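## Task

Ring the blue bell two times and no more. A ring means pressing its button fully down and then letting it rise fully back up for a short moment. The bells sit loose, so a ring that shifts or tilts the bell may not be credited, yet it still counts toward the total. A third ring is a failure. Pressing the button of any other bell is a failure, as is leaving any bell toppled or moved from its spot, or letting any bell reach the floor. When done, release and back the gripper away. The robot must not tip over or be left leaning.

## Robot and tools

Robot: a Hello Robot Stretch 4, about 1.6 m tall. It has one arm: an omni-wheel base (rim within 0.23 m of the base origin), a lift sliding up a mast, a telescoping arm reaching forward, a three-joint wrist (yaw, pitch, roll) and a two-finger gripper. Cameras: head_camera, head_left_camera, head_right_camera, wrist_camera.

Frames: the base frame sits on the floor below the base centre, x forward, y left, z up. hand_pose is reported in it: the point between the fingers, 0.015 m short of the tips; it may be slightly off. With all wrist joints at 0 the hand axes line up with the base frame. The odometry frame is where the base frame was at scene start.

execute_actions(actions, cameras): actions is a list holding one action or nothing (empty list = just report state and images). An action may contain:
- base: exactly one relative move from where the base last reported itself. translate_m, metres, -2 to 2, forward positive, no turning. strafe_m, metres, -2 to 2, left positive. rotate_rad, radians, -3.2 to 3.2, counter-clockwise (left) positive.
- joints: absolute targets, keyed by name, for the single arm: lift_m 0 to 1.2 m; arm_m 0 to 0.55 m (extension); wrist_yaw_rad -1.134 to 4.276 (0 points forward, positive turns left, 3.14 stowed backward, above 3.4 may hit the arm); wrist_pitch_rad -1.117 to 4.259 (0 level, 1.57 pointing down); wrist_roll_rad -1.117 to 4.259 (0 = fingers level, positive is clockwise viewed from behind); gripper_m 0 to 0.08 m, the finger gap. Joint targets past range are clipped and reported; any other bad value or unknown key rejects the whole call.
- pace: "slow", "default", "fast" or "max" (base up to 0.1/0.3/0.4/0.6 m/s and 1/2/3/4 rad/s; slower with the lift high).
- contact_limits: only {"arm_m": value}, 0 (gentlest) to 0.75 (firmest), default 0.5; the arm halts when it pushes harder than this. Useful for pressing a button gently.
- end_of_arm alone: "enable_torque" revives wrist or gripper motors that shut off.
Motions in one action start together. Parts not mentioned may keep pushing toward old targets. Each action is capped at 15 s. cameras: list of names or "all"; omitted or null gives all, [] gives none; the "pictures" line gives image order.

wait(seconds): 0 to 10 s, commands nothing, returns state and images.
zoom_image(camera, region): region [x0, y0, x1, y1] in pixels from the top-left, at most 504 x 504, on that camera's latest full image.
read_manual(section): licence texts only; moves nothing.
finished_scene(scene): integer 1 or 2; ends that scene irreversibly and reports success; the next task appears in its result. Replying with no tool call ends everything.

Result lines: joint_positions (done tolerances: lift and arm ±0.004, yaw and roll ±0.02, pitch ±0.05, gripper ±0.002). base_status and joint_status: "done"; "off_target" (stopped short, may still push); "contact_stop_at_<key>" (hit something, holds there; in on_its_own this means that part went slack); "limit_stop_at_<name>", including own_body (self-collision guard, likely when pitch is below -0.2 with roll below -0.4 or above 4) and tilt (leaning over 6 degrees: lift, arm and wheels go slack); "torque_fault" (a wrist or gripper motor gave up and went limp until enable_torque); "time_out". After any stop the old target is dropped. A stop in one call cancels the later execute_actions, wait and finished_scene calls in the same reply. on_its_own lists what you did not command; "held at" is the held target. lidar_m: 12 distances in metres, 30-degree sectors, first straight ahead then counter-clockwise (4th left, 7th behind, 10th right); "-" is nothing seen or closer than 0.25 m; sees from about 0.15 m up, misses glass and thin legs. wrist_depth_mm: 7 x 7 grid of depths, 100 to 2000 mm, robot body included. base_odometry counts wheel turns (slips look like travel); heading -3.142 to 3.142, left positive. If turned_by_wheels and turned_by_imu differ by over about 0.1 rad, the base hit or slipped. base_tilt in degrees, forward and right positive, with a fixed bias up to about 1.5. motor_effort: percent of maximum, peak in brackets; wheel positive turns the base right; an abnormal rest effort means pushing or loaded.

Gripper: it closes toward the value sent but stops a little past first contact; a gripper effort staying over about 50 from zero causes a torque_fault. For pressing a button, a closed or lightly open gripper pointed down works as a pusher.

Suggested order: view with cameras, unfold the wrist (lift_m 0.4 and wrist_yaw_rad 0 together), drive so the blue bell is in reach, set height and pitch above its button, lower the lift to press fully, raise to release and pause, repeat the exact count, then lift away and retract.

Avoid: extra or wrong-bell presses, shoving or tipping bells, bells falling to the floor, hard hits, slams and strong pushes, tilting the robot (high gripper or heavy loads with long arm while driving), and wrist torque faults from pressing the gripper into things. Less robot motion time is better.

Each tool is called after "Request:" as name([rows], argument=value, ...), one row to a line, values as JSON.

## Session

Request:
execute_actions(actions=[])

Scene clock: 0.00 s.
base_odometry: x=+0.000 y=+0.000 heading=+0.000 (m, m, rad; odometry frame)
turned_by_wheels: +0.000 (rad since the last result)
turned_by_imu: +0.000 (rad since the last result)
base_tilt: forward=+0.2 right=+0.1 (deg)
lidar_m: 2.67 1.65 1.70 1.66 1.53 1.55 2.00 2.26 2.30 2.37 2.21 2.25
base_status: not commanded
joint_positions: lift_m=+0.167 arm_m=-0.001 wrist_yaw_rad=+3.080 wrist_pitch_rad=+0.019 wrist_roll_rad=-0.013 gripper_m=+0.040
joint_status: not commanded
motor_effort: lift_m=+20 arm_m=+0 wrist_yaw_rad=-1 wrist_pitch_rad=-9 wrist_roll_rad=-1 gripper_m=+1 wheel_0=+0 wheel_1=+1 wheel_2=+0 (%)
hand_pose: x=-0.0374 y=+0.1003 z=+0.3411 quat_wxyz=(+0.031, -0.010, -0.006, +0.999) (m; base frame)
wrist_depth_mm: - 143 - - 1863 1537 1336 / - 131 - - 1863 1537 1308 / - 134 202 - 1921 1499 1281 / 120 142 - - 1863 1576 1308 / 1983 - - - 1921 1537 1308 / 1366 1397 1336 1336 1397 1366 1255 / 891 931 103 960 126 - 946
pictures: head_camera, head_left_camera, head_right_camera, wrist_camera
Images, in order (width x height): head_camera 420x560, head_left_camera 420x672, head_right_camera 420x672, wrist_camera 616x392.

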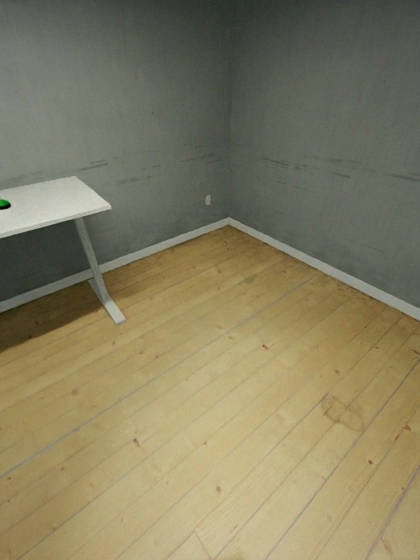

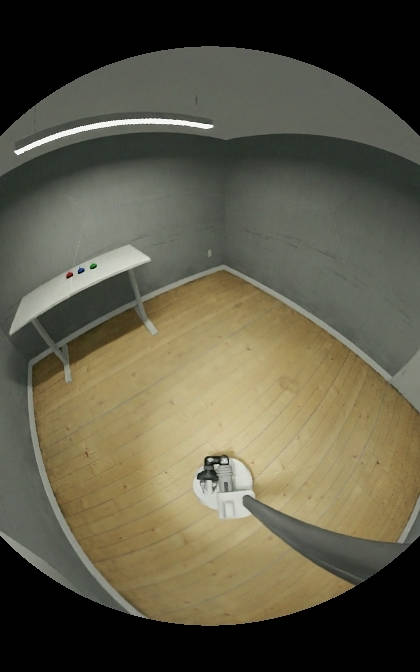

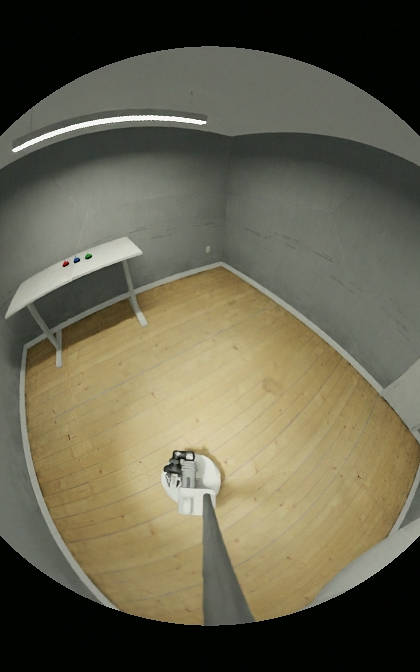

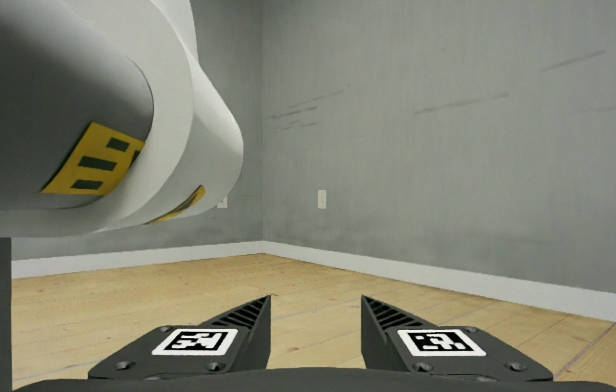

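Request:
execute_actions([
  {"base":{"rotate_rad":0.8},"joints":{"lift_m":0.95,"wrist_yaw_rad":0,"gripper_m":0},"pace":"fast"},
])

Request:
execute_actions([
  {"base":{"translate_m":0.8},"joints":{"wrist_pitch_rad":0.8},"pace":"fast"},
])

Scene clock: 4.10 s.
base_odometry: x=+0.000 y=+0.000 heading=+0.800 (m, m, rad; odometry frame)
turned_by_wheels: +0.800 (rad since the last result)
turned_by_imu: +0.795 (rad since the last result)
base_tilt: forward=+0.3 right=+0.1 (deg)
lidar_m: 1.65 1.86 1.52 1.52 1.71 2.30 2.27 2.49 2.21 2.20 2.43 1.66
base_status: done
joint_positions: lift_m=+0.950 arm_m=-0.001 wrist_yaw_rad=+0.000 wrist_pitch_rad=+0.019 wrist_roll_rad=-0.013 gripper_m=+0.000
joint_status: all done
motor_effort: lift_m=+24(26) arm_m=+0(0) wrist_yaw_rad=-3(8) wrist_pitch_rad=-9(10) wrist_roll_rad=+1(1) gripper_m=-1(1) wheel_0=+1(8) wheel_1=+0(12) wheel_2=+2(8) (%)
hand_pose: x=+0.3822 y=-0.0873 z=+1.1237 quat_wxyz=(+1.000, -0.006, +0.010, +0.000) (m; base frame)
wrist_depth_mm: 1808 - - - - - - / 1756 - - - - - - / 1808 - - - - - - / 1808 - - - - - - / 1808 - 1983 - 1921 - - / 1863 - - 150 - - - / 1808 - 101 - - - -
pictures: head_camera, head_left_camera, head_right_camera, wrist_camera
Images, in order (width x height): head_camera 420x560, head_left_camera 420x672, head_right_camera 420x672, wrist_camera 616x392.

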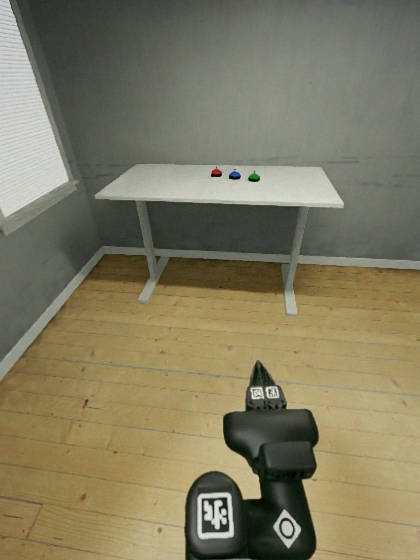

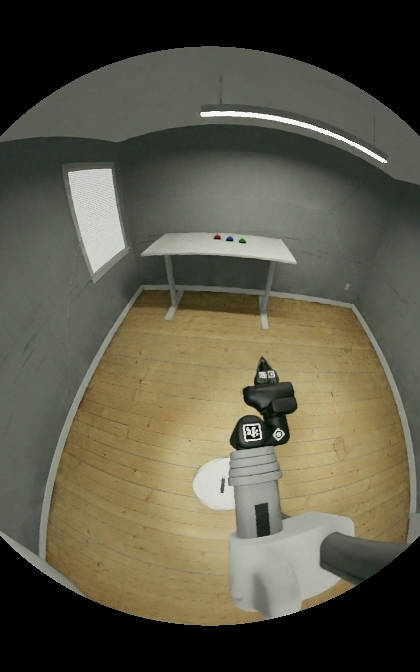

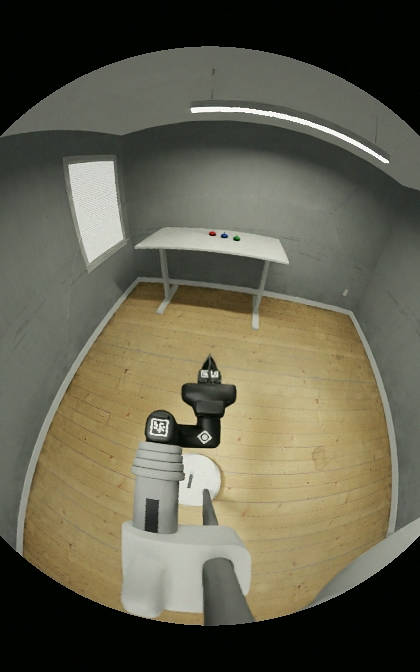

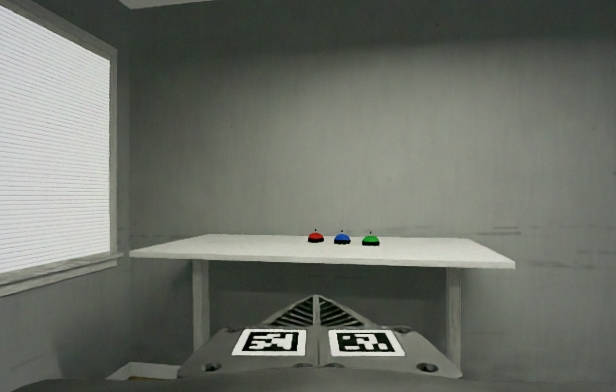

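Scene clock: 7.73 s.
base_odometry: x=+0.557 y=+0.574 heading=+0.801 (m, m, rad; odometry frame)
turned_by_wheels: +0.000 (rad since the last result)
turned_by_imu: -0.002 (rad since the last result)
base_tilt: forward=+0.2 right=+0.0 (deg)
lidar_m: 0.87 0.98 1.41 1.39 1.52 2.41 3.05 2.87 2.35 2.33 1.09 0.88
base_status: done
joint_positions: lift_m=+0.950 arm_m=-0.001 wrist_yaw_rad=+0.000 wrist_pitch_rad=+0.802 wrist_roll_rad=-0.013 gripper_m=+0.000
joint_status: all done
motor_effort: lift_m=+24(24) arm_m=+0(1) wrist_yaw_rad=-2(2) wrist_pitch_rad=-7(9) wrist_roll_rad=+1(1) gripper_m=-2(3) wheel_0=+2(6) wheel_1=+4(9) wheel_2=+0(11) (%)
hand_pose: x=+0.3173 y=-0.0874 z=+0.9750 quat_wxyz=(+0.921, -0.006, +0.390, +0.003) (m; base frame)
wrist_depth_mm: 1576 1499 1464 1430 1397 1336 904 / 1618 1661 1661 1576 1537 1430 1182 / 1708 1863 1756 1756 1708 1661 1537 / 1618 1576 1576 1537 1537 1499 1576 / 1366 1397 1397 1366 1366 1336 1366 / 1255 1229 1229 150 1229 1205 1160 / 1098 1118 101 - - 1118 1118
pictures: head_camera, head_left_camera, head_right_camera, wrist_camera
Images, in order (width x height): head_camera 420x560, head_left_camera 420x672, head_right_camera 420x672, wrist_camera 616x392.

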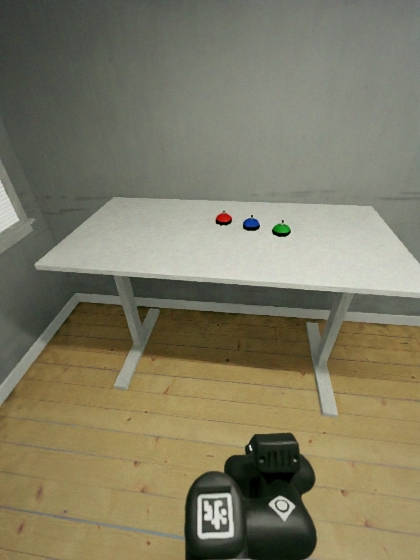

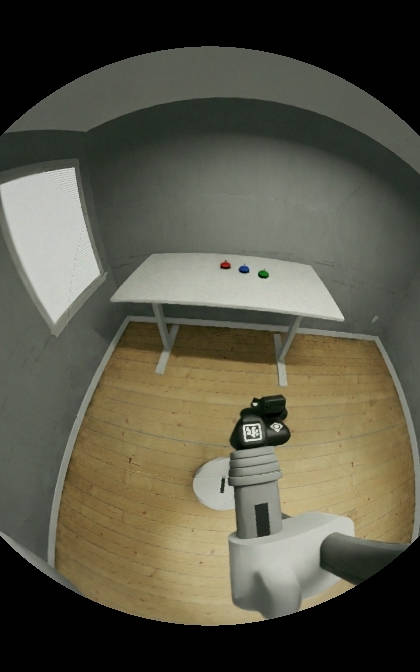

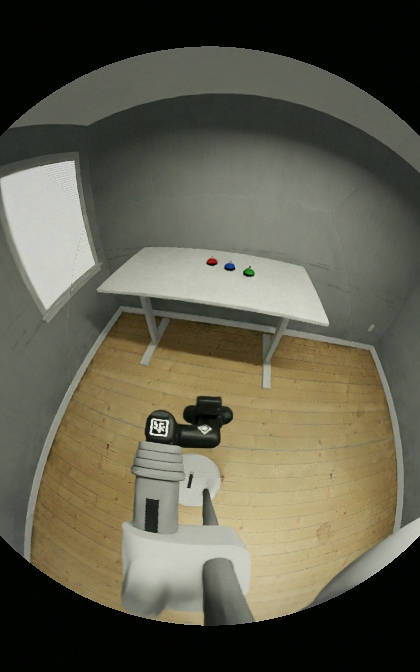

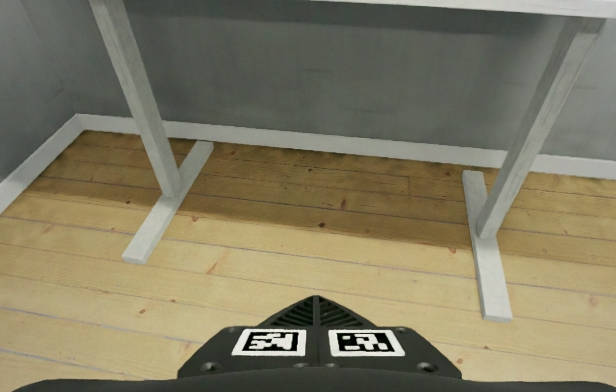

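Request:
execute_actions([
  {"base":{"strafe_m":-0.11},"joints":{"wrist_pitch_rad":0.3,"lift_m":1.1},"pace":"fast"},
], cameras=[])

Request:
execute_actions([
  {"base":{"translate_m":0.5},"joints":{"arm_m":0.15},"pace":"fast"},
], cameras=["head_camera","wrist_camera"])

Scene clock: 12.60 s.
base_odometry: x=+0.636 y=+0.498 heading=+0.800 (m, m, rad; odometry frame)
turned_by_wheels: +0.000 (rad since the last result)
turned_by_imu: -0.001 (rad since the last result)
base_tilt: forward=+0.3 right=+0.0 (deg)
lidar_m: 0.84 0.95 1.52 1.49 1.69 2.60 3.07 2.76 2.25 2.23 2.08 0.87
base_status: done
joint_positions: lift_m=+1.100 arm_m=-0.001 wrist_yaw_rad=+0.000 wrist_pitch_rad=+0.303 wrist_roll_rad=-0.013 gripper_m=+0.000
joint_status: all done
motor_effort: lift_m=+24(26) arm_m=+0(0) wrist_yaw_rad=-3(2) wrist_pitch_rad=-9(16) wrist_roll_rad=+1(0) gripper_m=-2(3) wheel_0=+2(12) wheel_1=-3(13) wheel_2=+0(1) (%)
hand_pose: x=+0.3725 y=-0.0874 z=+1.2144 quat_wxyz=(+0.989, -0.006, +0.151, +0.001) (m; base frame)
wrist_depth_mm: 1537 1430 1397 1336 1308 1229 1205 / 1576 1537 1430 1397 1308 1281 1229 / 1618 1537 1499 1430 1397 1366 1281 / 1661 1308 1281 1281 1281 1281 1336 / 917 866 878 854 854 854 842 / 1808 1756 1661 150 707 715 661 / 1808 1756 101 - - 1576 1537
pictures: none
No camera images: the call's "cameras" was empty. Leave "cameras" out to get every camera's image.

Scene clock: 15.60 s.
base_odometry: x=+0.984 y=+0.857 heading=+0.801 (m, m, rad; odometry frame)
turned_by_wheels: +0.000 (rad since the last result)
turned_by_imu: -0.001 (rad since the last result)
base_tilt: forward=+0.1 right=+0.2 (deg)
lidar_m: 0.37 0.43 0.69 1.43 1.58 2.47 3.59 2.86 2.33 2.30 0.47 0.36
base_status: done
joint_positions: lift_m=+1.100 arm_m=+0.148 wrist_yaw_rad=+0.000 wrist_pitch_rad=+0.303 wrist_roll_rad=-0.013 gripper_m=+0.000
joint_status: all done
motor_effort: lift_m=+24(24) arm_m=+10(12) wrist_yaw_rad=-2(1) wrist_pitch_rad=-8(8) wrist_roll_rad=+0(0) gripper_m=-2(1) wheel_0=+2(8) wheel_1=+4(11) wheel_2=-1(10) (%)
hand_pose: x=+0.5222 y=-0.0874 z=+1.2144 quat_wxyz=(+0.989, -0.006, +0.151, +0.001) (m; base frame)
wrist_depth_mm: 842 798 768 732 715 699 668 / 878 831 809 778 741 715 691 / 917 878 842 798 768 750 715 / 946 931 866 831 809 778 750 / 866 854 866 854 831 798 778 / 647 634 640 151 627 621 640 / 504 521 101 - - 530 508
pictures: head_camera, wrist_camera
Images, in order (width x height): head_camera 420x560, wrist_camera 616x392.

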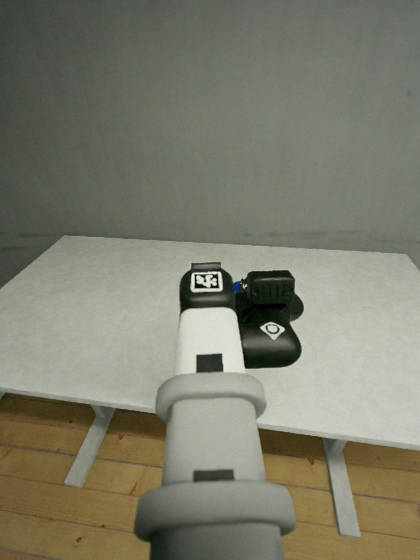

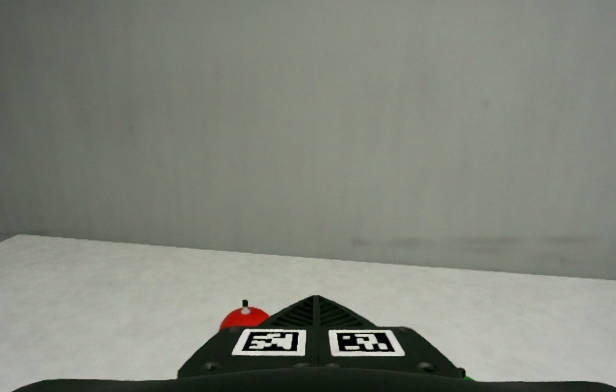

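Request:
execute_actions([
  {"joints":{"arm_m":0.1,"lift_m":1.0,"wrist_pitch_rad":0.6},"pace":"fast"},
])

Scene clock: 17.63 s.
base_odometry: x=+0.984 y=+0.857 heading=+0.801 (m, m, rad; odometry frame)
turned_by_wheels: +0.000 (rad since the last result)
turned_by_imu: +0.000 (rad since the last result)
base_tilt: forward=+0.1 right=-0.1 (deg)
lidar_m: 0.37 0.44 0.69 1.42 1.57 2.46 3.58 2.87 2.31 2.29 0.45 0.37
base_status: not commanded
joint_positions: lift_m=+1.000 arm_m=+0.102 wrist_yaw_rad=+0.000 wrist_pitch_rad=+0.603 wrist_roll_rad=-0.013 gripper_m=+0.000
joint_status: all done
motor_effort: lift_m=+15(22) arm_m=-10(11) wrist_yaw_rad=-1(3) wrist_pitch_rad=-7(5) wrist_roll_rad=+0(0) gripper_m=-2(3) wheel_0=+2(2) wheel_1=+4(4) wheel_2=+0(1) (%)
hand_pose: x=+0.4479 y=-0.0874 z=+1.0581 quat_wxyz=(+0.955, -0.006, +0.297, +0.002) (m; base frame)
wrist_depth_mm: 866 842 809 768 750 723 691 / 820 809 788 798 788 759 741 / 569 564 530 530 554 554 554 / 439 436 430 433 424 407 430 / 355 355 355 353 351 353 349 / 300 300 301 151 297 294 293 / 258 260 101 - - 264 258
pictures: head_camera, head_left_camera, head_right_camera, wrist_camera
Images, in order (width x height): head_camera 420x560, head_left_camera 420x672, head_right_camera 420x672, wrist_camera 616x392.

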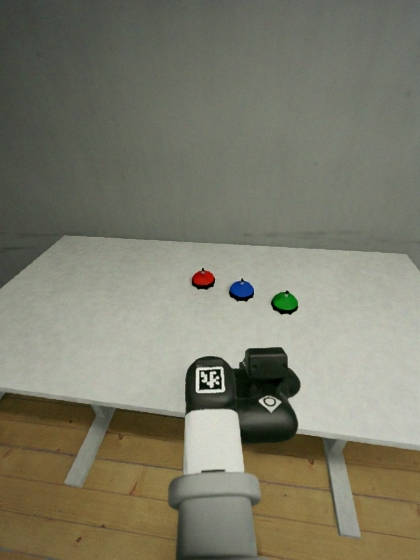

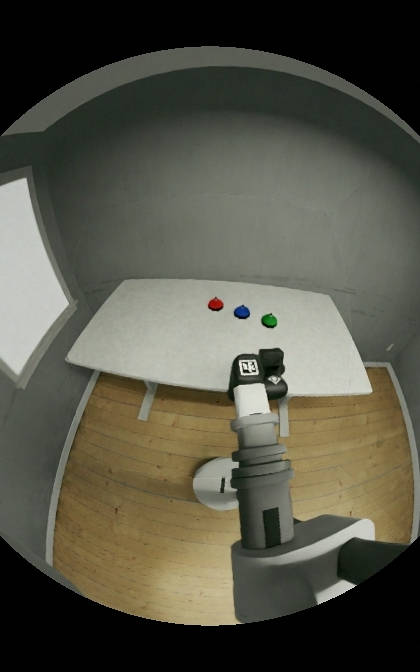

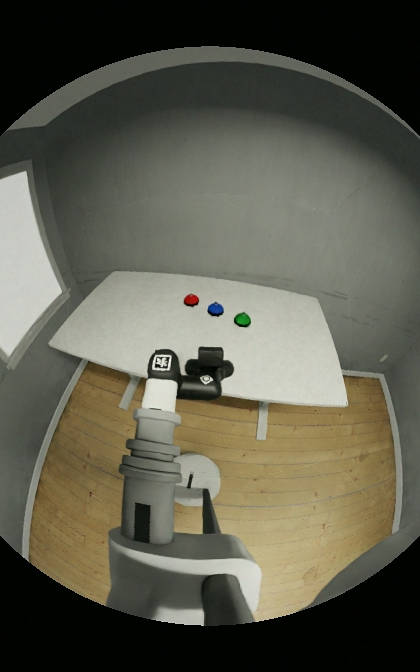

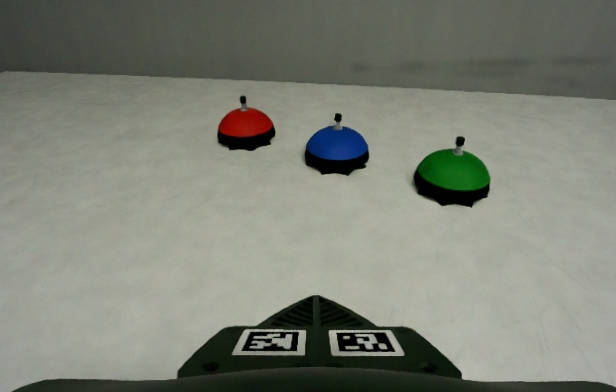

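Request:
execute_actions([
  {"base":{"strafe_m":-0.04},"joints":{"arm_m":0.25,"lift_m":0.92,"wrist_pitch_rad":0.1}},
])

Scene clock: 21.97 s.
base_odometry: x=+1.013 y=+0.829 heading=+0.801 (m, m, rad; odometry frame)
turned_by_wheels: +0.000 (rad since the last result)
turned_by_imu: -0.001 (rad since the last result)
base_tilt: forward=+0.2 right=+0.1 (deg)
lidar_m: 0.36 0.41 0.67 1.47 1.61 2.55 3.59 2.82 2.28 2.27 0.46 0.35
base_status: done
joint_positions: lift_m=+0.920 arm_m=+0.248 wrist_yaw_rad=+0.000 wrist_pitch_rad=+0.103 wrist_roll_rad=-0.013 gripper_m=+0.000
joint_status: all done
motor_effort: lift_m=+14(15) arm_m=+10(10) wrist_yaw_rad=-3(1) wrist_pitch_rad=-9(16) wrist_roll_rad=+1(1) gripper_m=-1(2) wheel_0=+2(12) wheel_1=-4(13) wheel_2=+0(0) (%)
hand_pose: x=+0.6307 y=-0.0874 z=+1.0767 quat_wxyz=(+0.999, -0.006, +0.052, +0.000) (m; base frame)
wrist_depth_mm: 778 750 707 683 661 634 621 / 759 750 707 691 668 640 621 / 788 759 723 691 676 647 627 / 798 778 750 715 683 668 640 / 798 778 750 723 691 661 634 / 508 512 473 151 512 508 500 / 366 366 101 - - 387 370
pictures: head_camera, head_left_camera, head_right_camera, wrist_camera
Images, in order (width x height): head_camera 420x560, head_left_camera 420x672, head_right_camera 420x672, wrist_camera 616x392.

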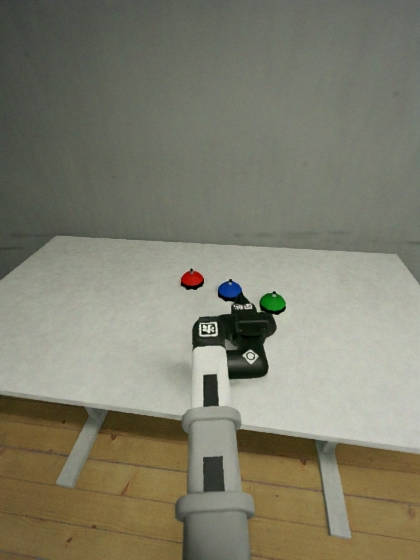

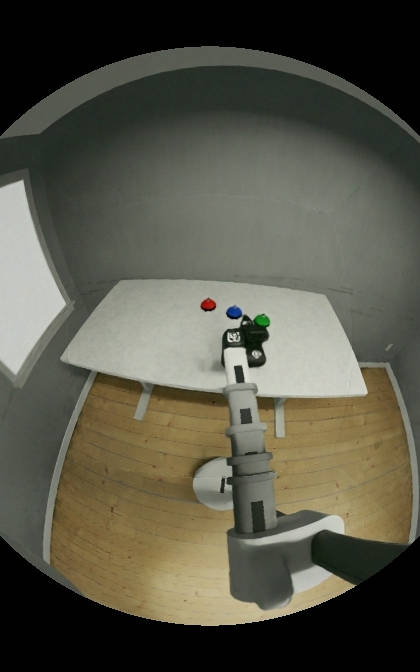

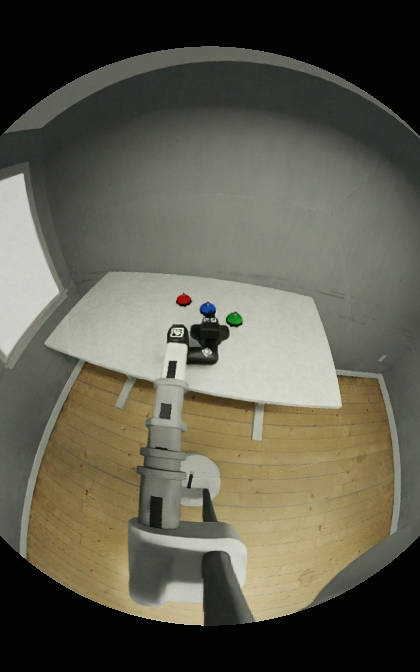

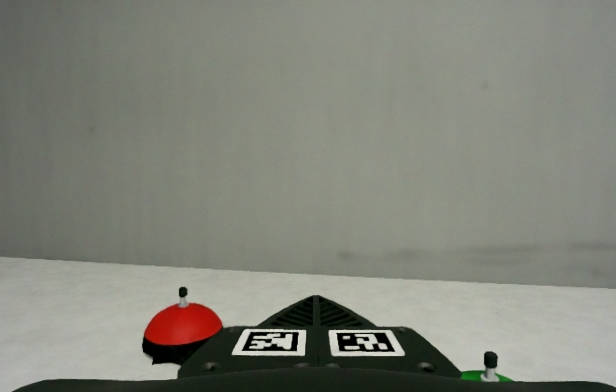

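Request:
execute_actions([
  {"joints":{"gripper_m":0.06,"wrist_pitch_rad":0.3}},
], cameras=["wrist_camera","head_right_camera"])

Scene clock: 26.37 s.
base_odometry: x=+1.013 y=+0.829 heading=+0.801 (m, m, rad; odometry frame)
turned_by_wheels: +0.000 (rad since the last result)
turned_by_imu: -0.001 (rad since the last result)
base_tilt: forward=+0.4 right=+0.2 (deg)
lidar_m: 0.36 0.44 0.68 1.46 1.61 2.56 3.58 2.82 2.29 2.27 0.46 0.37
base_status: not commanded
joint_positions: lift_m=+0.920 arm_m=+0.248 wrist_yaw_rad=+0.000 wrist_pitch_rad=+0.303 wrist_roll_rad=-0.013 gripper_m=+0.060
joint_status: all done
motor_effort: lift_m=+14(14) arm_m=+10(10) wrist_yaw_rad=-2(2) wrist_pitch_rad=-8(9) wrist_roll_rad=+0(1) gripper_m=+2(0) wheel_0=+2(2) wheel_1=-4(4) wheel_2=+0(0) (%)
hand_pose: x=+0.6222 y=-0.0874 z=+1.0352 quat_wxyz=(+0.989, -0.006, +0.151, +0.001) (m; base frame)
wrist_depth_mm: 715 691 668 640 621 603 574 / 759 715 699 668 647 627 597 / 788 750 732 699 668 647 621 / 654 654 654 654 683 661 634 / 427 404 384 327 430 427 424 / 322 322 304 304 290 248 314 / 265 - 133 266 141 - -
pictures: head_right_camera, wrist_camera
Images, in order (width x height): head_right_camera 420x672, wrist_camera 616x392.

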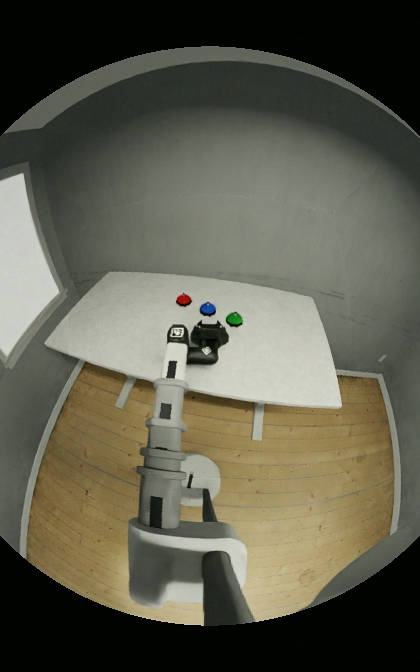

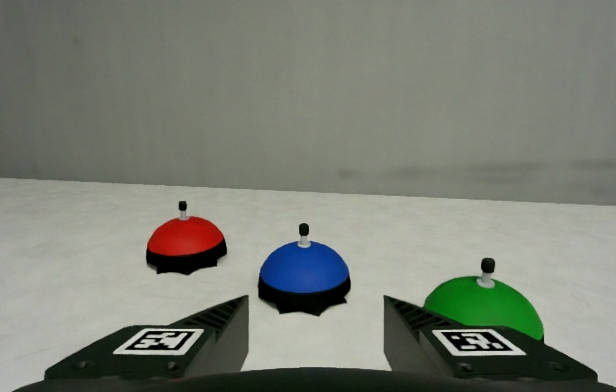

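Request:
execute_actions([
  {"joints":{"arm_m":0.41,"lift_m":0.93}},
], cameras=["wrist_camera","head_left_camera"])

Scene clock: 29.53 s.
base_odometry: x=+1.013 y=+0.829 heading=+0.801 (m, m, rad; odometry frame)
turned_by_wheels: +0.000 (rad since the last result)
turned_by_imu: -0.001 (rad since the last result)
base_tilt: forward=+0.2 right=+0.0 (deg)
lidar_m: 0.35 0.42 0.66 1.44 1.62 2.54 3.60 2.82 2.28 2.27 0.45 0.35
base_status: not commanded
joint_positions: lift_m=+0.930 arm_m=+0.408 wrist_yaw_rad=+0.000 wrist_pitch_rad=+0.303 wrist_roll_rad=-0.013 gripper_m=+0.060
joint_status: all done
motor_effort: lift_m=+24(24) arm_m=+10(10) wrist_yaw_rad=-2(1) wrist_pitch_rad=-8(9) wrist_roll_rad=+1(0) gripper_m=+3(2) wheel_0=+2(2) wheel_1=-4(4) wheel_2=+0(0) (%)
hand_pose: x=+0.7822 y=-0.0874 z=+1.0444 quat_wxyz=(+0.989, -0.006, +0.151, +0.001) (m; base frame)
wrist_depth_mm: 554 539 512 496 477 462 449 / 580 554 535 517 500 477 466 / 609 585 559 539 517 496 488 / 640 609 585 564 539 517 500 / 452 452 449 452 449 445 442 / 336 259 320 334 320 332 332 / 266 - 133 278 140 - -
pictures: head_left_camera, wrist_camera
Images, in order (width x height): head_left_camera 420x672, wrist_camera 616x392.

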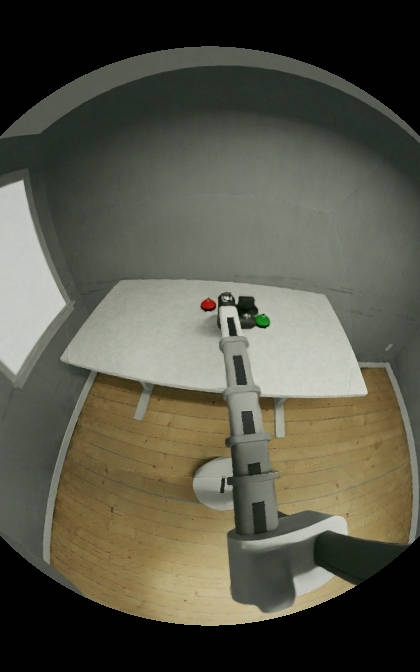

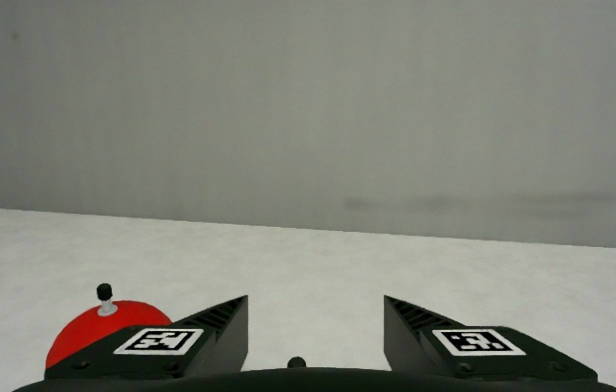

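Request:
execute_actions([
  {"base":{"strafe_m":0.009},"joints":{"lift_m":0.905},"pace":"slow"},
], cameras=["wrist_camera"])

Scene clock: 31.47 s.
base_odometry: x=+1.006 y=+0.835 heading=+0.801 (m, m, rad; odometry frame)
turned_by_wheels: +0.000 (rad since the last result)
turned_by_imu: +0.000 (rad since the last result)
base_tilt: forward=+0.1 right=-0.1 (deg)
lidar_m: 0.37 0.42 0.69 1.45 1.61 2.54 3.58 2.81 2.29 2.27 0.44 0.35
base_status: done
joint_positions: lift_m=+0.905 arm_m=+0.408 wrist_yaw_rad=+0.000 wrist_pitch_rad=+0.303 wrist_roll_rad=-0.013 gripper_m=+0.060
joint_status: all done
motor_effort: lift_m=+14(23) arm_m=+10(10) wrist_yaw_rad=-1(3) wrist_pitch_rad=-8(9) wrist_roll_rad=+2(2) gripper_m=+4(3) wheel_0=-3(5) wheel_1=+4(9) wheel_2=+0(1) (%)
hand_pose: x=+0.7822 y=-0.0874 z=+1.0202 quat_wxyz=(+0.989, -0.006, +0.151, +0.001) (m; base frame)
wrist_depth_mm: 559 535 512 492 480 462 449 / 580 554 535 517 496 480 466 / 615 580 559 539 517 500 480 / 621 591 574 554 539 521 508 / 397 394 394 392 394 389 387 / 293 228 265 293 278 290 289 / 233 - 133 175 141 - -
pictures: wrist_camera
Images, in order (width x height): wrist_camera 616x392.

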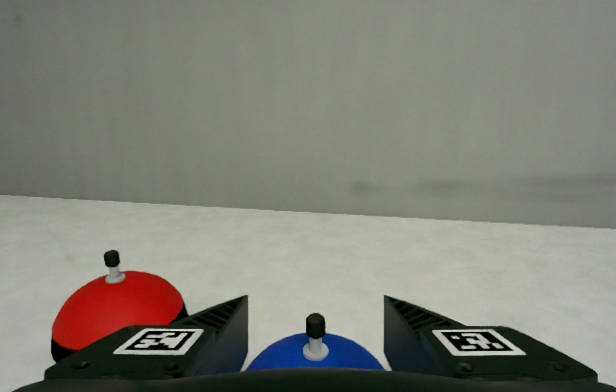

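Request:
execute_actions([
  {"joints":{"wrist_pitch_rad":0.15}},
], cameras=[])

Request:
execute_actions([
  {"joints":{"arm_m":0.45,"gripper_m":0.03,"lift_m":0.885},"pace":"slow"},
])

Scene clock: 34.83 s.
base_odometry: x=+1.006 y=+0.835 heading=+0.801 (m, m, rad; odometry frame)
turned_by_wheels: +0.000 (rad since the last result)
turned_by_imu: -0.001 (rad since the last result)
base_tilt: forward=+0.1 right=+0.1 (deg)
lidar_m: 0.36 0.42 0.69 1.46 1.62 2.53 3.58 2.82 2.32 2.28 0.45 0.37
base_status: not commanded
joint_positions: lift_m=+0.905 arm_m=+0.408 wrist_yaw_rad=+0.000 wrist_pitch_rad=+0.153 wrist_roll_rad=-0.013 gripper_m=+0.060
joint_status: all done
motor_effort: lift_m=+14(14) arm_m=+9(10) wrist_yaw_rad=-2(2) wrist_pitch_rad=-10(14) wrist_roll_rad=-1(1) gripper_m=+3(2) wheel_0=-3(3) wheel_1=+4(4) wheel_2=+0(0) (%)
hand_pose: x=+0.7894 y=-0.0874 z=+1.0512 quat_wxyz=(+0.997, -0.006, +0.077, +0.001) (m; base frame)
wrist_depth_mm: 580 564 539 521 500 484 462 / 597 574 554 530 512 484 473 / 609 585 564 539 517 496 484 / 627 591 574 549 530 504 492 / 627 609 580 554 544 517 500 / 413 413 382 413 384 410 407 / 320 - 133 320 141 - -
pictures: none
No camera images: the call's "cameras" was empty. Leave "cameras" out to get every camera's image.

Scene clock: 36.37 s.
base_odometry: x=+1.006 y=+0.835 heading=+0.801 (m, m, rad; odometry frame)
turned_by_wheels: +0.000 (rad since the last result)
turned_by_imu: +0.000 (rad since the last result)
base_tilt: forward=+0.2 right=+0.1 (deg)
lidar_m: 0.35 0.41 0.67 1.46 1.60 2.55 3.59 2.83 2.30 2.28 0.46 0.37
base_status: not commanded
joint_positions: lift_m=+0.885 arm_m=+0.448 wrist_yaw_rad=+0.000 wrist_pitch_rad=+0.153 wrist_roll_rad=-0.013 gripper_m=+0.030
joint_status: all done
motor_effort: lift_m=+14(13) arm_m=+10(10) wrist_yaw_rad=-3(1) wrist_pitch_rad=-9(10) wrist_roll_rad=+1(0) gripper_m=-3(2) wheel_0=-3(3) wheel_1=+4(4) wheel_2=+0(0) (%)
hand_pose: x=+0.8293 y=-0.0874 z=+1.0312 quat_wxyz=(+0.997, -0.006, +0.077, +0.001) (m; base frame)
wrist_depth_mm: 544 521 504 484 466 445 430 / 549 525 512 488 469 455 439 / 564 539 517 500 480 462 452 / 580 554 525 512 492 473 455 / 580 554 535 517 500 480 469 / 366 364 364 362 359 362 357 / 195 204 - 285 107 - 279
pictures: head_camera, head_left_camera, head_right_camera, wrist_camera
Images, in order (width x height): head_camera 420x560, head_left_camera 420x672, head_right_camera 420x672, wrist_camera 616x392.

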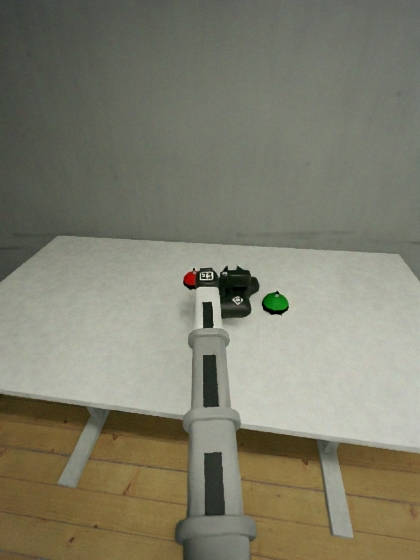

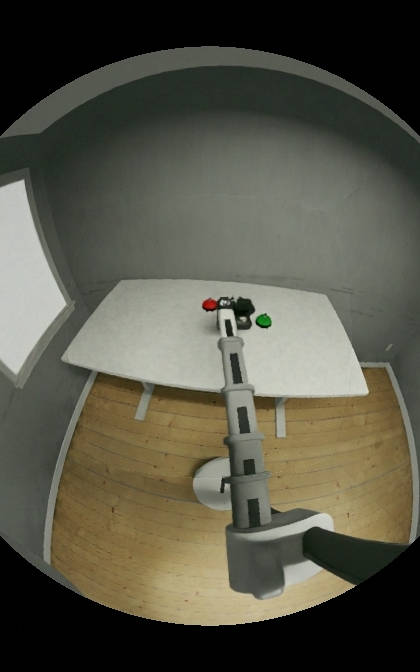

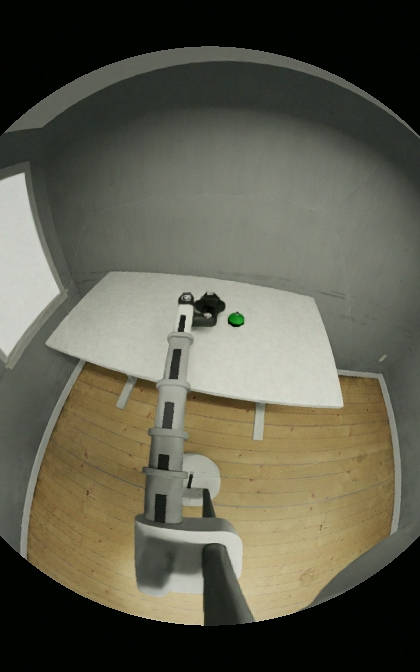

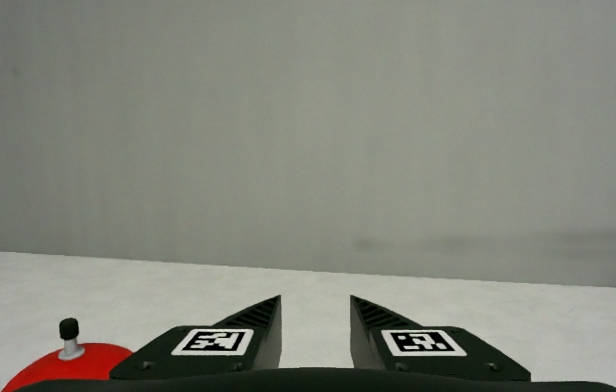

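Request:
execute_actions([
  {"joints":{"lift_m":0.857},"pace":"slow"},
], cameras=["wrist_camera"])

Scene clock: 38.17 s.
base_odometry: x=+1.006 y=+0.835 heading=+0.801 (m, m, rad; odometry frame)
turned_by_wheels: +0.000 (rad since the last result)
turned_by_imu: +0.000 (rad since the last result)
base_tilt: forward=+0.2 right=+0.0 (deg)
lidar_m: 0.37 0.42 0.66 1.45 1.60 2.52 3.60 2.83 2.30 2.28 0.44 0.36
base_status: not commanded
joint_positions: lift_m=+0.858 arm_m=+0.448 wrist_yaw_rad=+0.000 wrist_pitch_rad=+0.152 wrist_roll_rad=-0.013 gripper_m=+0.030
joint_status: all done
motor_effort: lift_m=+13(14) arm_m=+10(10) wrist_yaw_rad=-2(2) wrist_pitch_rad=-5(10) wrist_roll_rad=+0(1) gripper_m=-3(2) wheel_0=-3(3) wheel_1=+4(4) wheel_2=+0(0) (%)
hand_pose: x=+0.8294 y=-0.0874 z=+1.0036 quat_wxyz=(+0.997, -0.006, +0.076, +0.001) (m; base frame)
wrist_depth_mm: 544 517 500 480 462 445 433 / 559 535 508 492 473 455 442 / 574 549 521 504 480 466 449 / 580 554 539 508 488 473 455 / 462 466 466 466 492 473 462 / 192 301 304 303 300 298 297 / 167 179 - 224 107 - 228
pictures: wrist_camera
Images, in order (width x height): wrist_camera 616x392.

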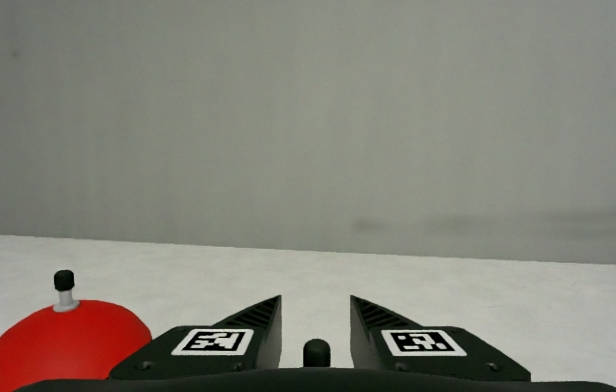

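Request:
execute_actions([
  {"joints":{"lift_m":0.89}},
], cameras=[])

Request:
execute_actions([
  {"joints":{"arm_m":0.433,"gripper_m":0}},
], cameras=[])

Request:
execute_actions([
  {"joints":{"lift_m":0.864},"pace":"slow"},
], cameras=["wrist_camera"])

Scene clock: 40.47 s.
base_odometry: x=+1.006 y=+0.835 heading=+0.801 (m, m, rad; odometry frame)
turned_by_wheels: +0.000 (rad since the last result)
turned_by_imu: +0.000 (rad since the last result)
base_tilt: forward=+0.3 right=+0.1 (deg)
lidar_m: 0.35 0.41 0.65 1.46 1.60 2.51 3.60 2.82 2.29 2.27 0.45 0.36
base_status: not commanded
joint_positions: lift_m=+0.890 arm_m=+0.448 wrist_yaw_rad=+0.000 wrist_pitch_rad=+0.153 wrist_roll_rad=-0.013 gripper_m=+0.030
joint_status: all done
motor_effort: lift_m=+24(25) arm_m=+10(10) wrist_yaw_rad=-2(3) wrist_pitch_rad=-9(9) wrist_roll_rad=+1(0) gripper_m=-2(3) wheel_0=-3(3) wheel_1=+4(4) wheel_2=+0(0) (%)
hand_pose: x=+0.8293 y=-0.0874 z=+1.0354 quat_wxyz=(+0.997, -0.006, +0.076, +0.001) (m; base frame)
wrist_depth_mm: 539 521 500 480 462 445 433 / 554 525 504 488 473 455 439 / 574 549 521 500 480 466 449 / 580 554 525 512 492 469 459 / 585 559 539 517 500 480 466 / 373 375 375 373 370 370 368 / 208 213 - 291 107 - 286
pictures: none
No camera images: the call's "cameras" was empty. Leave "cameras" out to get every camera's image.

Scene clock: 41.57 s.
base_odometry: x=+1.006 y=+0.835 heading=+0.801 (m, m, rad; odometry frame)
turned_by_wheels: +0.000 (rad since the last result)
turned_by_imu: +0.000 (rad since the last result)
base_tilt: forward=+0.2 right=+0.0 (deg)
lidar_m: 0.36 0.42 0.66 1.46 1.62 2.52 3.57 2.83 2.29 2.27 0.45 0.37
base_status: not commanded
joint_positions: lift_m=+0.890 arm_m=+0.435 wrist_yaw_rad=+0.000 wrist_pitch_rad=+0.153 wrist_roll_rad=-0.013 gripper_m=+0.000
joint_status: all done
motor_effort: lift_m=+24(24) arm_m=-10(10) wrist_yaw_rad=-2(2) wrist_pitch_rad=-8(9) wrist_roll_rad=+1(1) gripper_m=-1(7) wheel_0=-3(3) wheel_1=+4(4) wheel_2=+0(0) (%)
hand_pose: x=+0.8159 y=-0.0874 z=+1.0354 quat_wxyz=(+0.997, -0.006, +0.076, +0.001) (m; base frame)
wrist_depth_mm: 559 535 508 496 473 462 442 / 569 549 521 504 484 469 452 / 585 554 535 512 492 477 459 / 597 574 544 525 504 488 466 / 597 574 549 535 508 496 477 / 373 373 375 150 375 368 368 / 216 217 101 - - 291 289
pictures: none
No camera images: the call's "cameras" was empty. Leave "cameras" out to get every camera's image.

Scene clock: 42.57 s.
base_odometry: x=+1.006 y=+0.835 heading=+0.801 (m, m, rad; odometry frame)
turned_by_wheels: +0.000 (rad since the last result)
turned_by_imu: +0.000 (rad since the last result)
base_tilt: forward=+0.3 right=+0.1 (deg)
lidar_m: 0.36 0.42 0.65 1.45 1.61 2.53 3.60 2.80 2.29 2.28 0.45 0.36
base_status: not commanded
joint_positions: lift_m=+0.865 arm_m=+0.434 wrist_yaw_rad=-0.001 wrist_pitch_rad=+0.134 wrist_roll_rad=-0.013 gripper_m=+0.000
joint_status: all done
on_its_own: wrist_pitch_rad is at rest, and its effort (+44) is outside its rest range (-23 to +23)
motor_effort: lift_m=+5(24) arm_m=-8(10) wrist_yaw_rad=+3(2) wrist_pitch_rad=+44(44) wrist_roll_rad=+2(2) gripper_m=-2(2) wheel_0=-2(3) wheel_1=+4(4) wheel_2=+0(0) (%)
hand_pose: x=+0.8158 y=-0.0877 z=+1.0149 quat_wxyz=(+0.998, -0.006, +0.067, +0.000) (m; base frame)
wrist_depth_mm: 569 539 521 500 480 466 452 / 574 549 535 508 488 473 459 / 585 559 539 508 492 477 462 / 597 569 544 517 504 484 469 / 597 569 549 530 517 492 473 / 359 362 364 150 362 359 357 / 193 206 101 - - 277 274
pictures: wrist_camera
Images, in order (width x height): wrist_camera 616x392.

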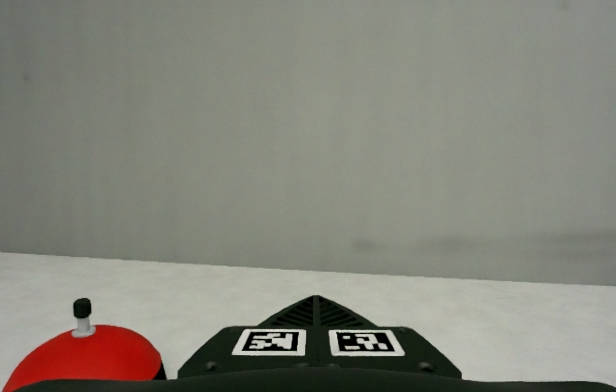

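That force (about 20 N) means the button is bottomed out. Second ring, a little gentler.

Request:
execute_actions([
  {"joints":{"lift_m":0.9}},
], cameras=[])

Request:
wait(seconds=0.7)

Request:
execute_actions([
  {"joints":{"lift_m":0.867},"pace":"slow"},
], cameras=[])

Request:
execute_actions([
  {"joints":{"lift_m":0.93}},
], cameras=[])

Request:
execute_actions([
  {"joints":{"arm_m":0.05},"pace":"fast"},
], cameras=["head_camera"])

Scene clock: 45.27 s.
base_odometry: x=+1.006 y=+0.835 heading=+0.801 (m, m, rad; odometry frame)
turned_by_wheels: +0.000 (rad since the last result)
turned_by_imu: -0.001 (rad since the last result)
base_tilt: forward=+0.1 right=+0.0 (deg)
lidar_m: 0.35 0.42 0.66 1.45 1.60 2.52 3.59 2.81 2.28 2.27 0.44 0.38
base_status: not commanded
joint_positions: lift_m=+0.900 arm_m=+0.434 wrist_yaw_rad=+0.000 wrist_pitch_rad=+0.153 wrist_roll_rad=-0.013 gripper_m=+0.000
joint_status: all done
motor_effort: lift_m=+24(24) arm_m=-7(7) wrist_yaw_rad=-1(2) wrist_pitch_rad=-8(45) wrist_roll_rad=+0(1) gripper_m=-3(2) wheel_0=-2(2) wheel_1=+4(4) wheel_2=+0(0) (%)
hand_pose: x=+0.8154 y=-0.0875 z=+1.0455 quat_wxyz=(+0.997, -0.006, +0.076, +0.000) (m; base frame)
wrist_depth_mm: 549 535 512 496 473 459 449 / 574 549 530 504 484 466 452 / 585 554 535 512 492 477 459 / 597 574 544 525 508 484 473 / 597 569 559 535 512 492 480 / 399 399 399 150 397 394 392 / 294 257 101 - - 307 306
pictures: none
No camera images: the call's "cameras" was empty. Leave "cameras" out to get every camera's image.

Scene clock: 45.97 s.
base_odometry: x=+1.006 y=+0.835 heading=+0.801 (m, m, rad; odometry frame)
turned_by_wheels: +0.000 (rad since the last result)
turned_by_imu: +0.000 (rad since the last result)
base_tilt: forward=+0.2 right=+0.0 (deg)
lidar_m: 0.36 0.42 0.68 1.45 1.60 2.53 3.59 2.83 2.30 2.28 0.46 0.36
base_status: not commanded
joint_positions: lift_m=+0.900 arm_m=+0.434 wrist_yaw_rad=+0.000 wrist_pitch_rad=+0.153 wrist_roll_rad=-0.013 gripper_m=+0.000
joint_status: all done
motor_effort: lift_m=+24(24) arm_m=-7(7) wrist_yaw_rad=-2(2) wrist_pitch_rad=-8(45) wrist_roll_rad=-1(1) gripper_m=-1(2) wheel_0=-2(2) wheel_1=+4(4) wheel_2=+0(0) (%)
hand_pose: x=+0.8154 y=-0.0875 z=+1.0455 quat_wxyz=(+0.997, -0.006, +0.076, +0.000) (m; base frame)
wrist_depth_mm: 559 535 517 500 477 459 442 / 569 549 525 504 484 466 455 / 585 559 535 512 496 477 459 / 603 569 549 525 504 484 469 / 603 569 549 535 512 492 477 / 397 399 399 150 397 392 389 / 291 257 101 - - 309 306
wait: 0.70 s; at rest by 0.27 s
pictures: head_camera, head_left_camera, head_right_camera, wrist_camera
Images, in order (width x height): head_camera 420x560, head_left_camera 420x672, head_right_camera 420x672, wrist_camera 616x392.

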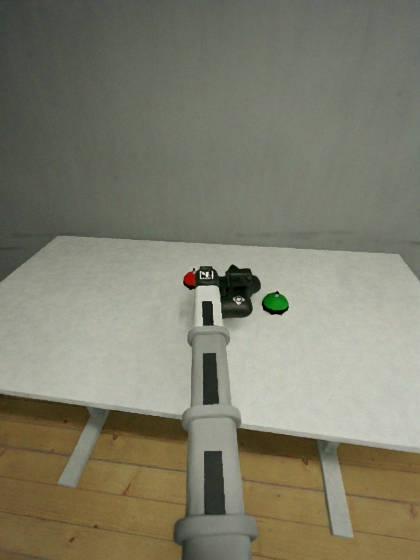

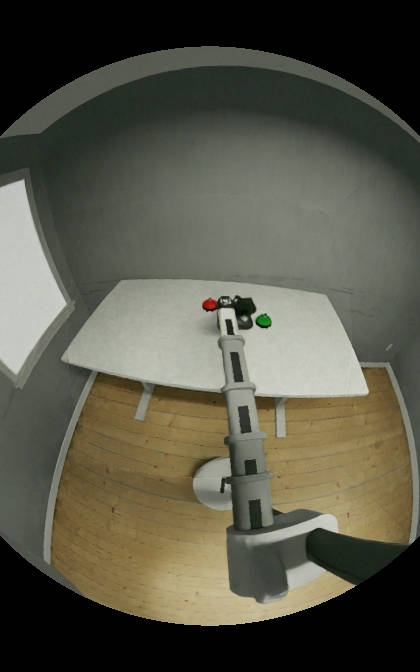

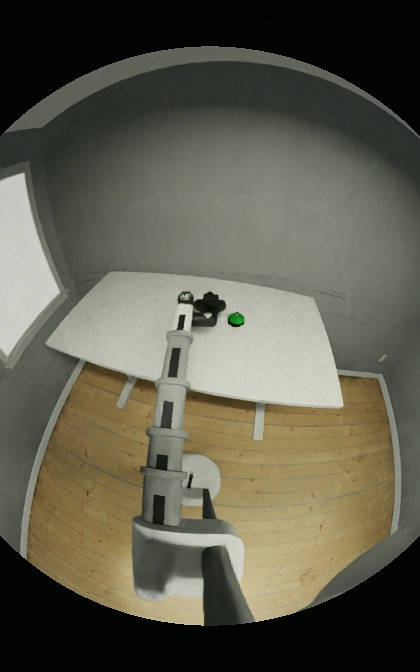

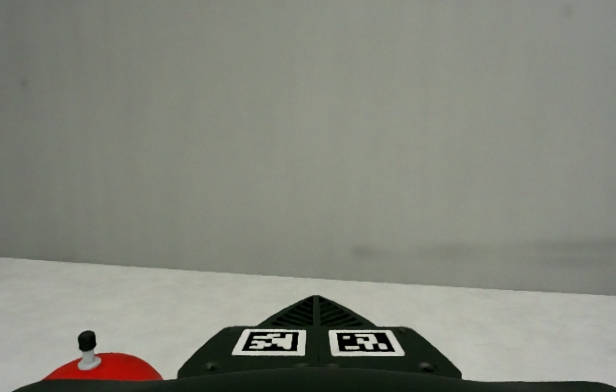

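Scene clock: 47.07 s.
base_odometry: x=+1.006 y=+0.835 heading=+0.801 (m, m, rad; odometry frame)
turned_by_wheels: +0.000 (rad since the last result)
turned_by_imu: +0.000 (rad since the last result)
base_tilt: forward=+0.2 right=+0.1 (deg)
lidar_m: 0.37 0.42 0.67 1.46 1.61 2.51 3.59 2.83 2.29 2.27 0.45 0.36
base_status: not commanded
joint_positions: lift_m=+0.868 arm_m=+0.434 wrist_yaw_rad=-0.001 wrist_pitch_rad=+0.138 wrist_roll_rad=-0.013 gripper_m=+0.000
joint_status: all done
on_its_own: wrist_pitch_rad is at rest, and its effort (+33) is outside its rest range (-23 to +23)
motor_effort: lift_m=+7(24) arm_m=-7(7) wrist_yaw_rad=+2(2) wrist_pitch_rad=+33(33) wrist_roll_rad=+0(0) gripper_m=-1(2) wheel_0=-2(2) wheel_1=+4(4) wheel_2=+0(0) (%)
hand_pose: x=+0.8157 y=-0.0877 z=+1.0169 quat_wxyz=(+0.998, -0.006, +0.069, +0.000) (m; base frame)
wrist_depth_mm: 559 544 521 496 480 466 455 / 574 554 521 508 488 469 459 / 580 554 544 521 496 477 466 / 603 569 544 525 504 488 469 / 585 569 549 525 508 492 477 / 357 357 357 150 357 355 355 / 193 205 100 - - 274 273
pictures: none
No camera images: the call's "cameras" was empty. Leave "cameras" out to get every camera's image.

Scene clock: 48.27 s.
base_odometry: x=+1.006 y=+0.835 heading=+0.801 (m, m, rad; odometry frame)
turned_by_wheels: +0.000 (rad since the last result)
turned_by_imu: +0.000 (rad since the last result)
base_tilt: forward=+0.2 right=+0.2 (deg)
lidar_m: 0.36 0.40 0.66 1.46 1.61 2.52 3.58 2.84 2.28 2.28 0.46 0.37
base_status: not commanded
joint_positions: lift_m=+0.930 arm_m=+0.434 wrist_yaw_rad=-0.001 wrist_pitch_rad=+0.153 wrist_roll_rad=-0.013 gripper_m=+0.000
joint_status: all done
motor_effort: lift_m=+24(25) arm_m=-7(7) wrist_yaw_rad=+0(3) wrist_pitch_rad=-8(33) wrist_roll_rad=+1(1) gripper_m=-2(1) wheel_0=-2(2) wheel_1=+4(4) wheel_2=+0(0) (%)
hand_pose: x=+0.8154 y=-0.0875 z=+1.0754 quat_wxyz=(+0.997, -0.006, +0.076, +0.000) (m; base frame)
wrist_depth_mm: 559 535 517 496 480 459 445 / 564 549 521 504 477 469 459 / 580 559 530 512 492 480 462 / 603 574 549 521 500 492 473 / 609 585 554 535 517 500 480 / 466 469 473 150 462 496 477 / 347 359 101 - - 364 351
pictures: none
No camera images: the call's "cameras" was empty. Leave "cameras" out to get every camera's image.

Scene clock: 50.13 s.
base_odometry: x=+1.006 y=+0.835 heading=+0.801 (m, m, rad; odometry frame)
turned_by_wheels: +0.000 (rad since the last result)
turned_by_imu: +0.000 (rad since the last result)
base_tilt: forward=+0.2 right=+0.1 (deg)
lidar_m: 0.38 0.40 0.67 1.46 1.62 2.54 3.59 2.82 2.29 2.28 0.46 0.38
base_status: not commanded
joint_positions: lift_m=+0.930 arm_m=+0.052 wrist_yaw_rad=+0.000 wrist_pitch_rad=+0.153 wrist_roll_rad=-0.013 gripper_m=+0.000
joint_status: all done
motor_effort: lift_m=+24(24) arm_m=-10(11) wrist_yaw_rad=+0(0) wrist_pitch_rad=-9(10) wrist_roll_rad=-1(0) gripper_m=+0(2) wheel_0=-2(2) wheel_1=+4(4) wheel_2=+0(0) (%)
hand_pose: x=+0.4328 y=-0.0875 z=+1.0754 quat_wxyz=(+0.997, -0.006, +0.076, +0.000) (m; base frame)
wrist_depth_mm: 960 917 878 854 831 798 778 / 991 946 904 866 842 809 778 / 1025 976 946 891 878 831 798 / 1042 960 946 917 878 842 809 / 732 723 647 732 732 715 707 / 473 469 473 150 433 473 462 / 349 359 101 - - 366 353
pictures: head_camera
Images, in order (width x height): head_camera 420x560.

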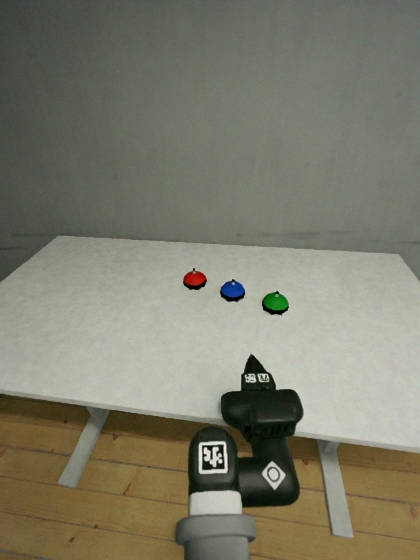

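Request:
finished_scene(scene=1)

The scene is finished: the task was done.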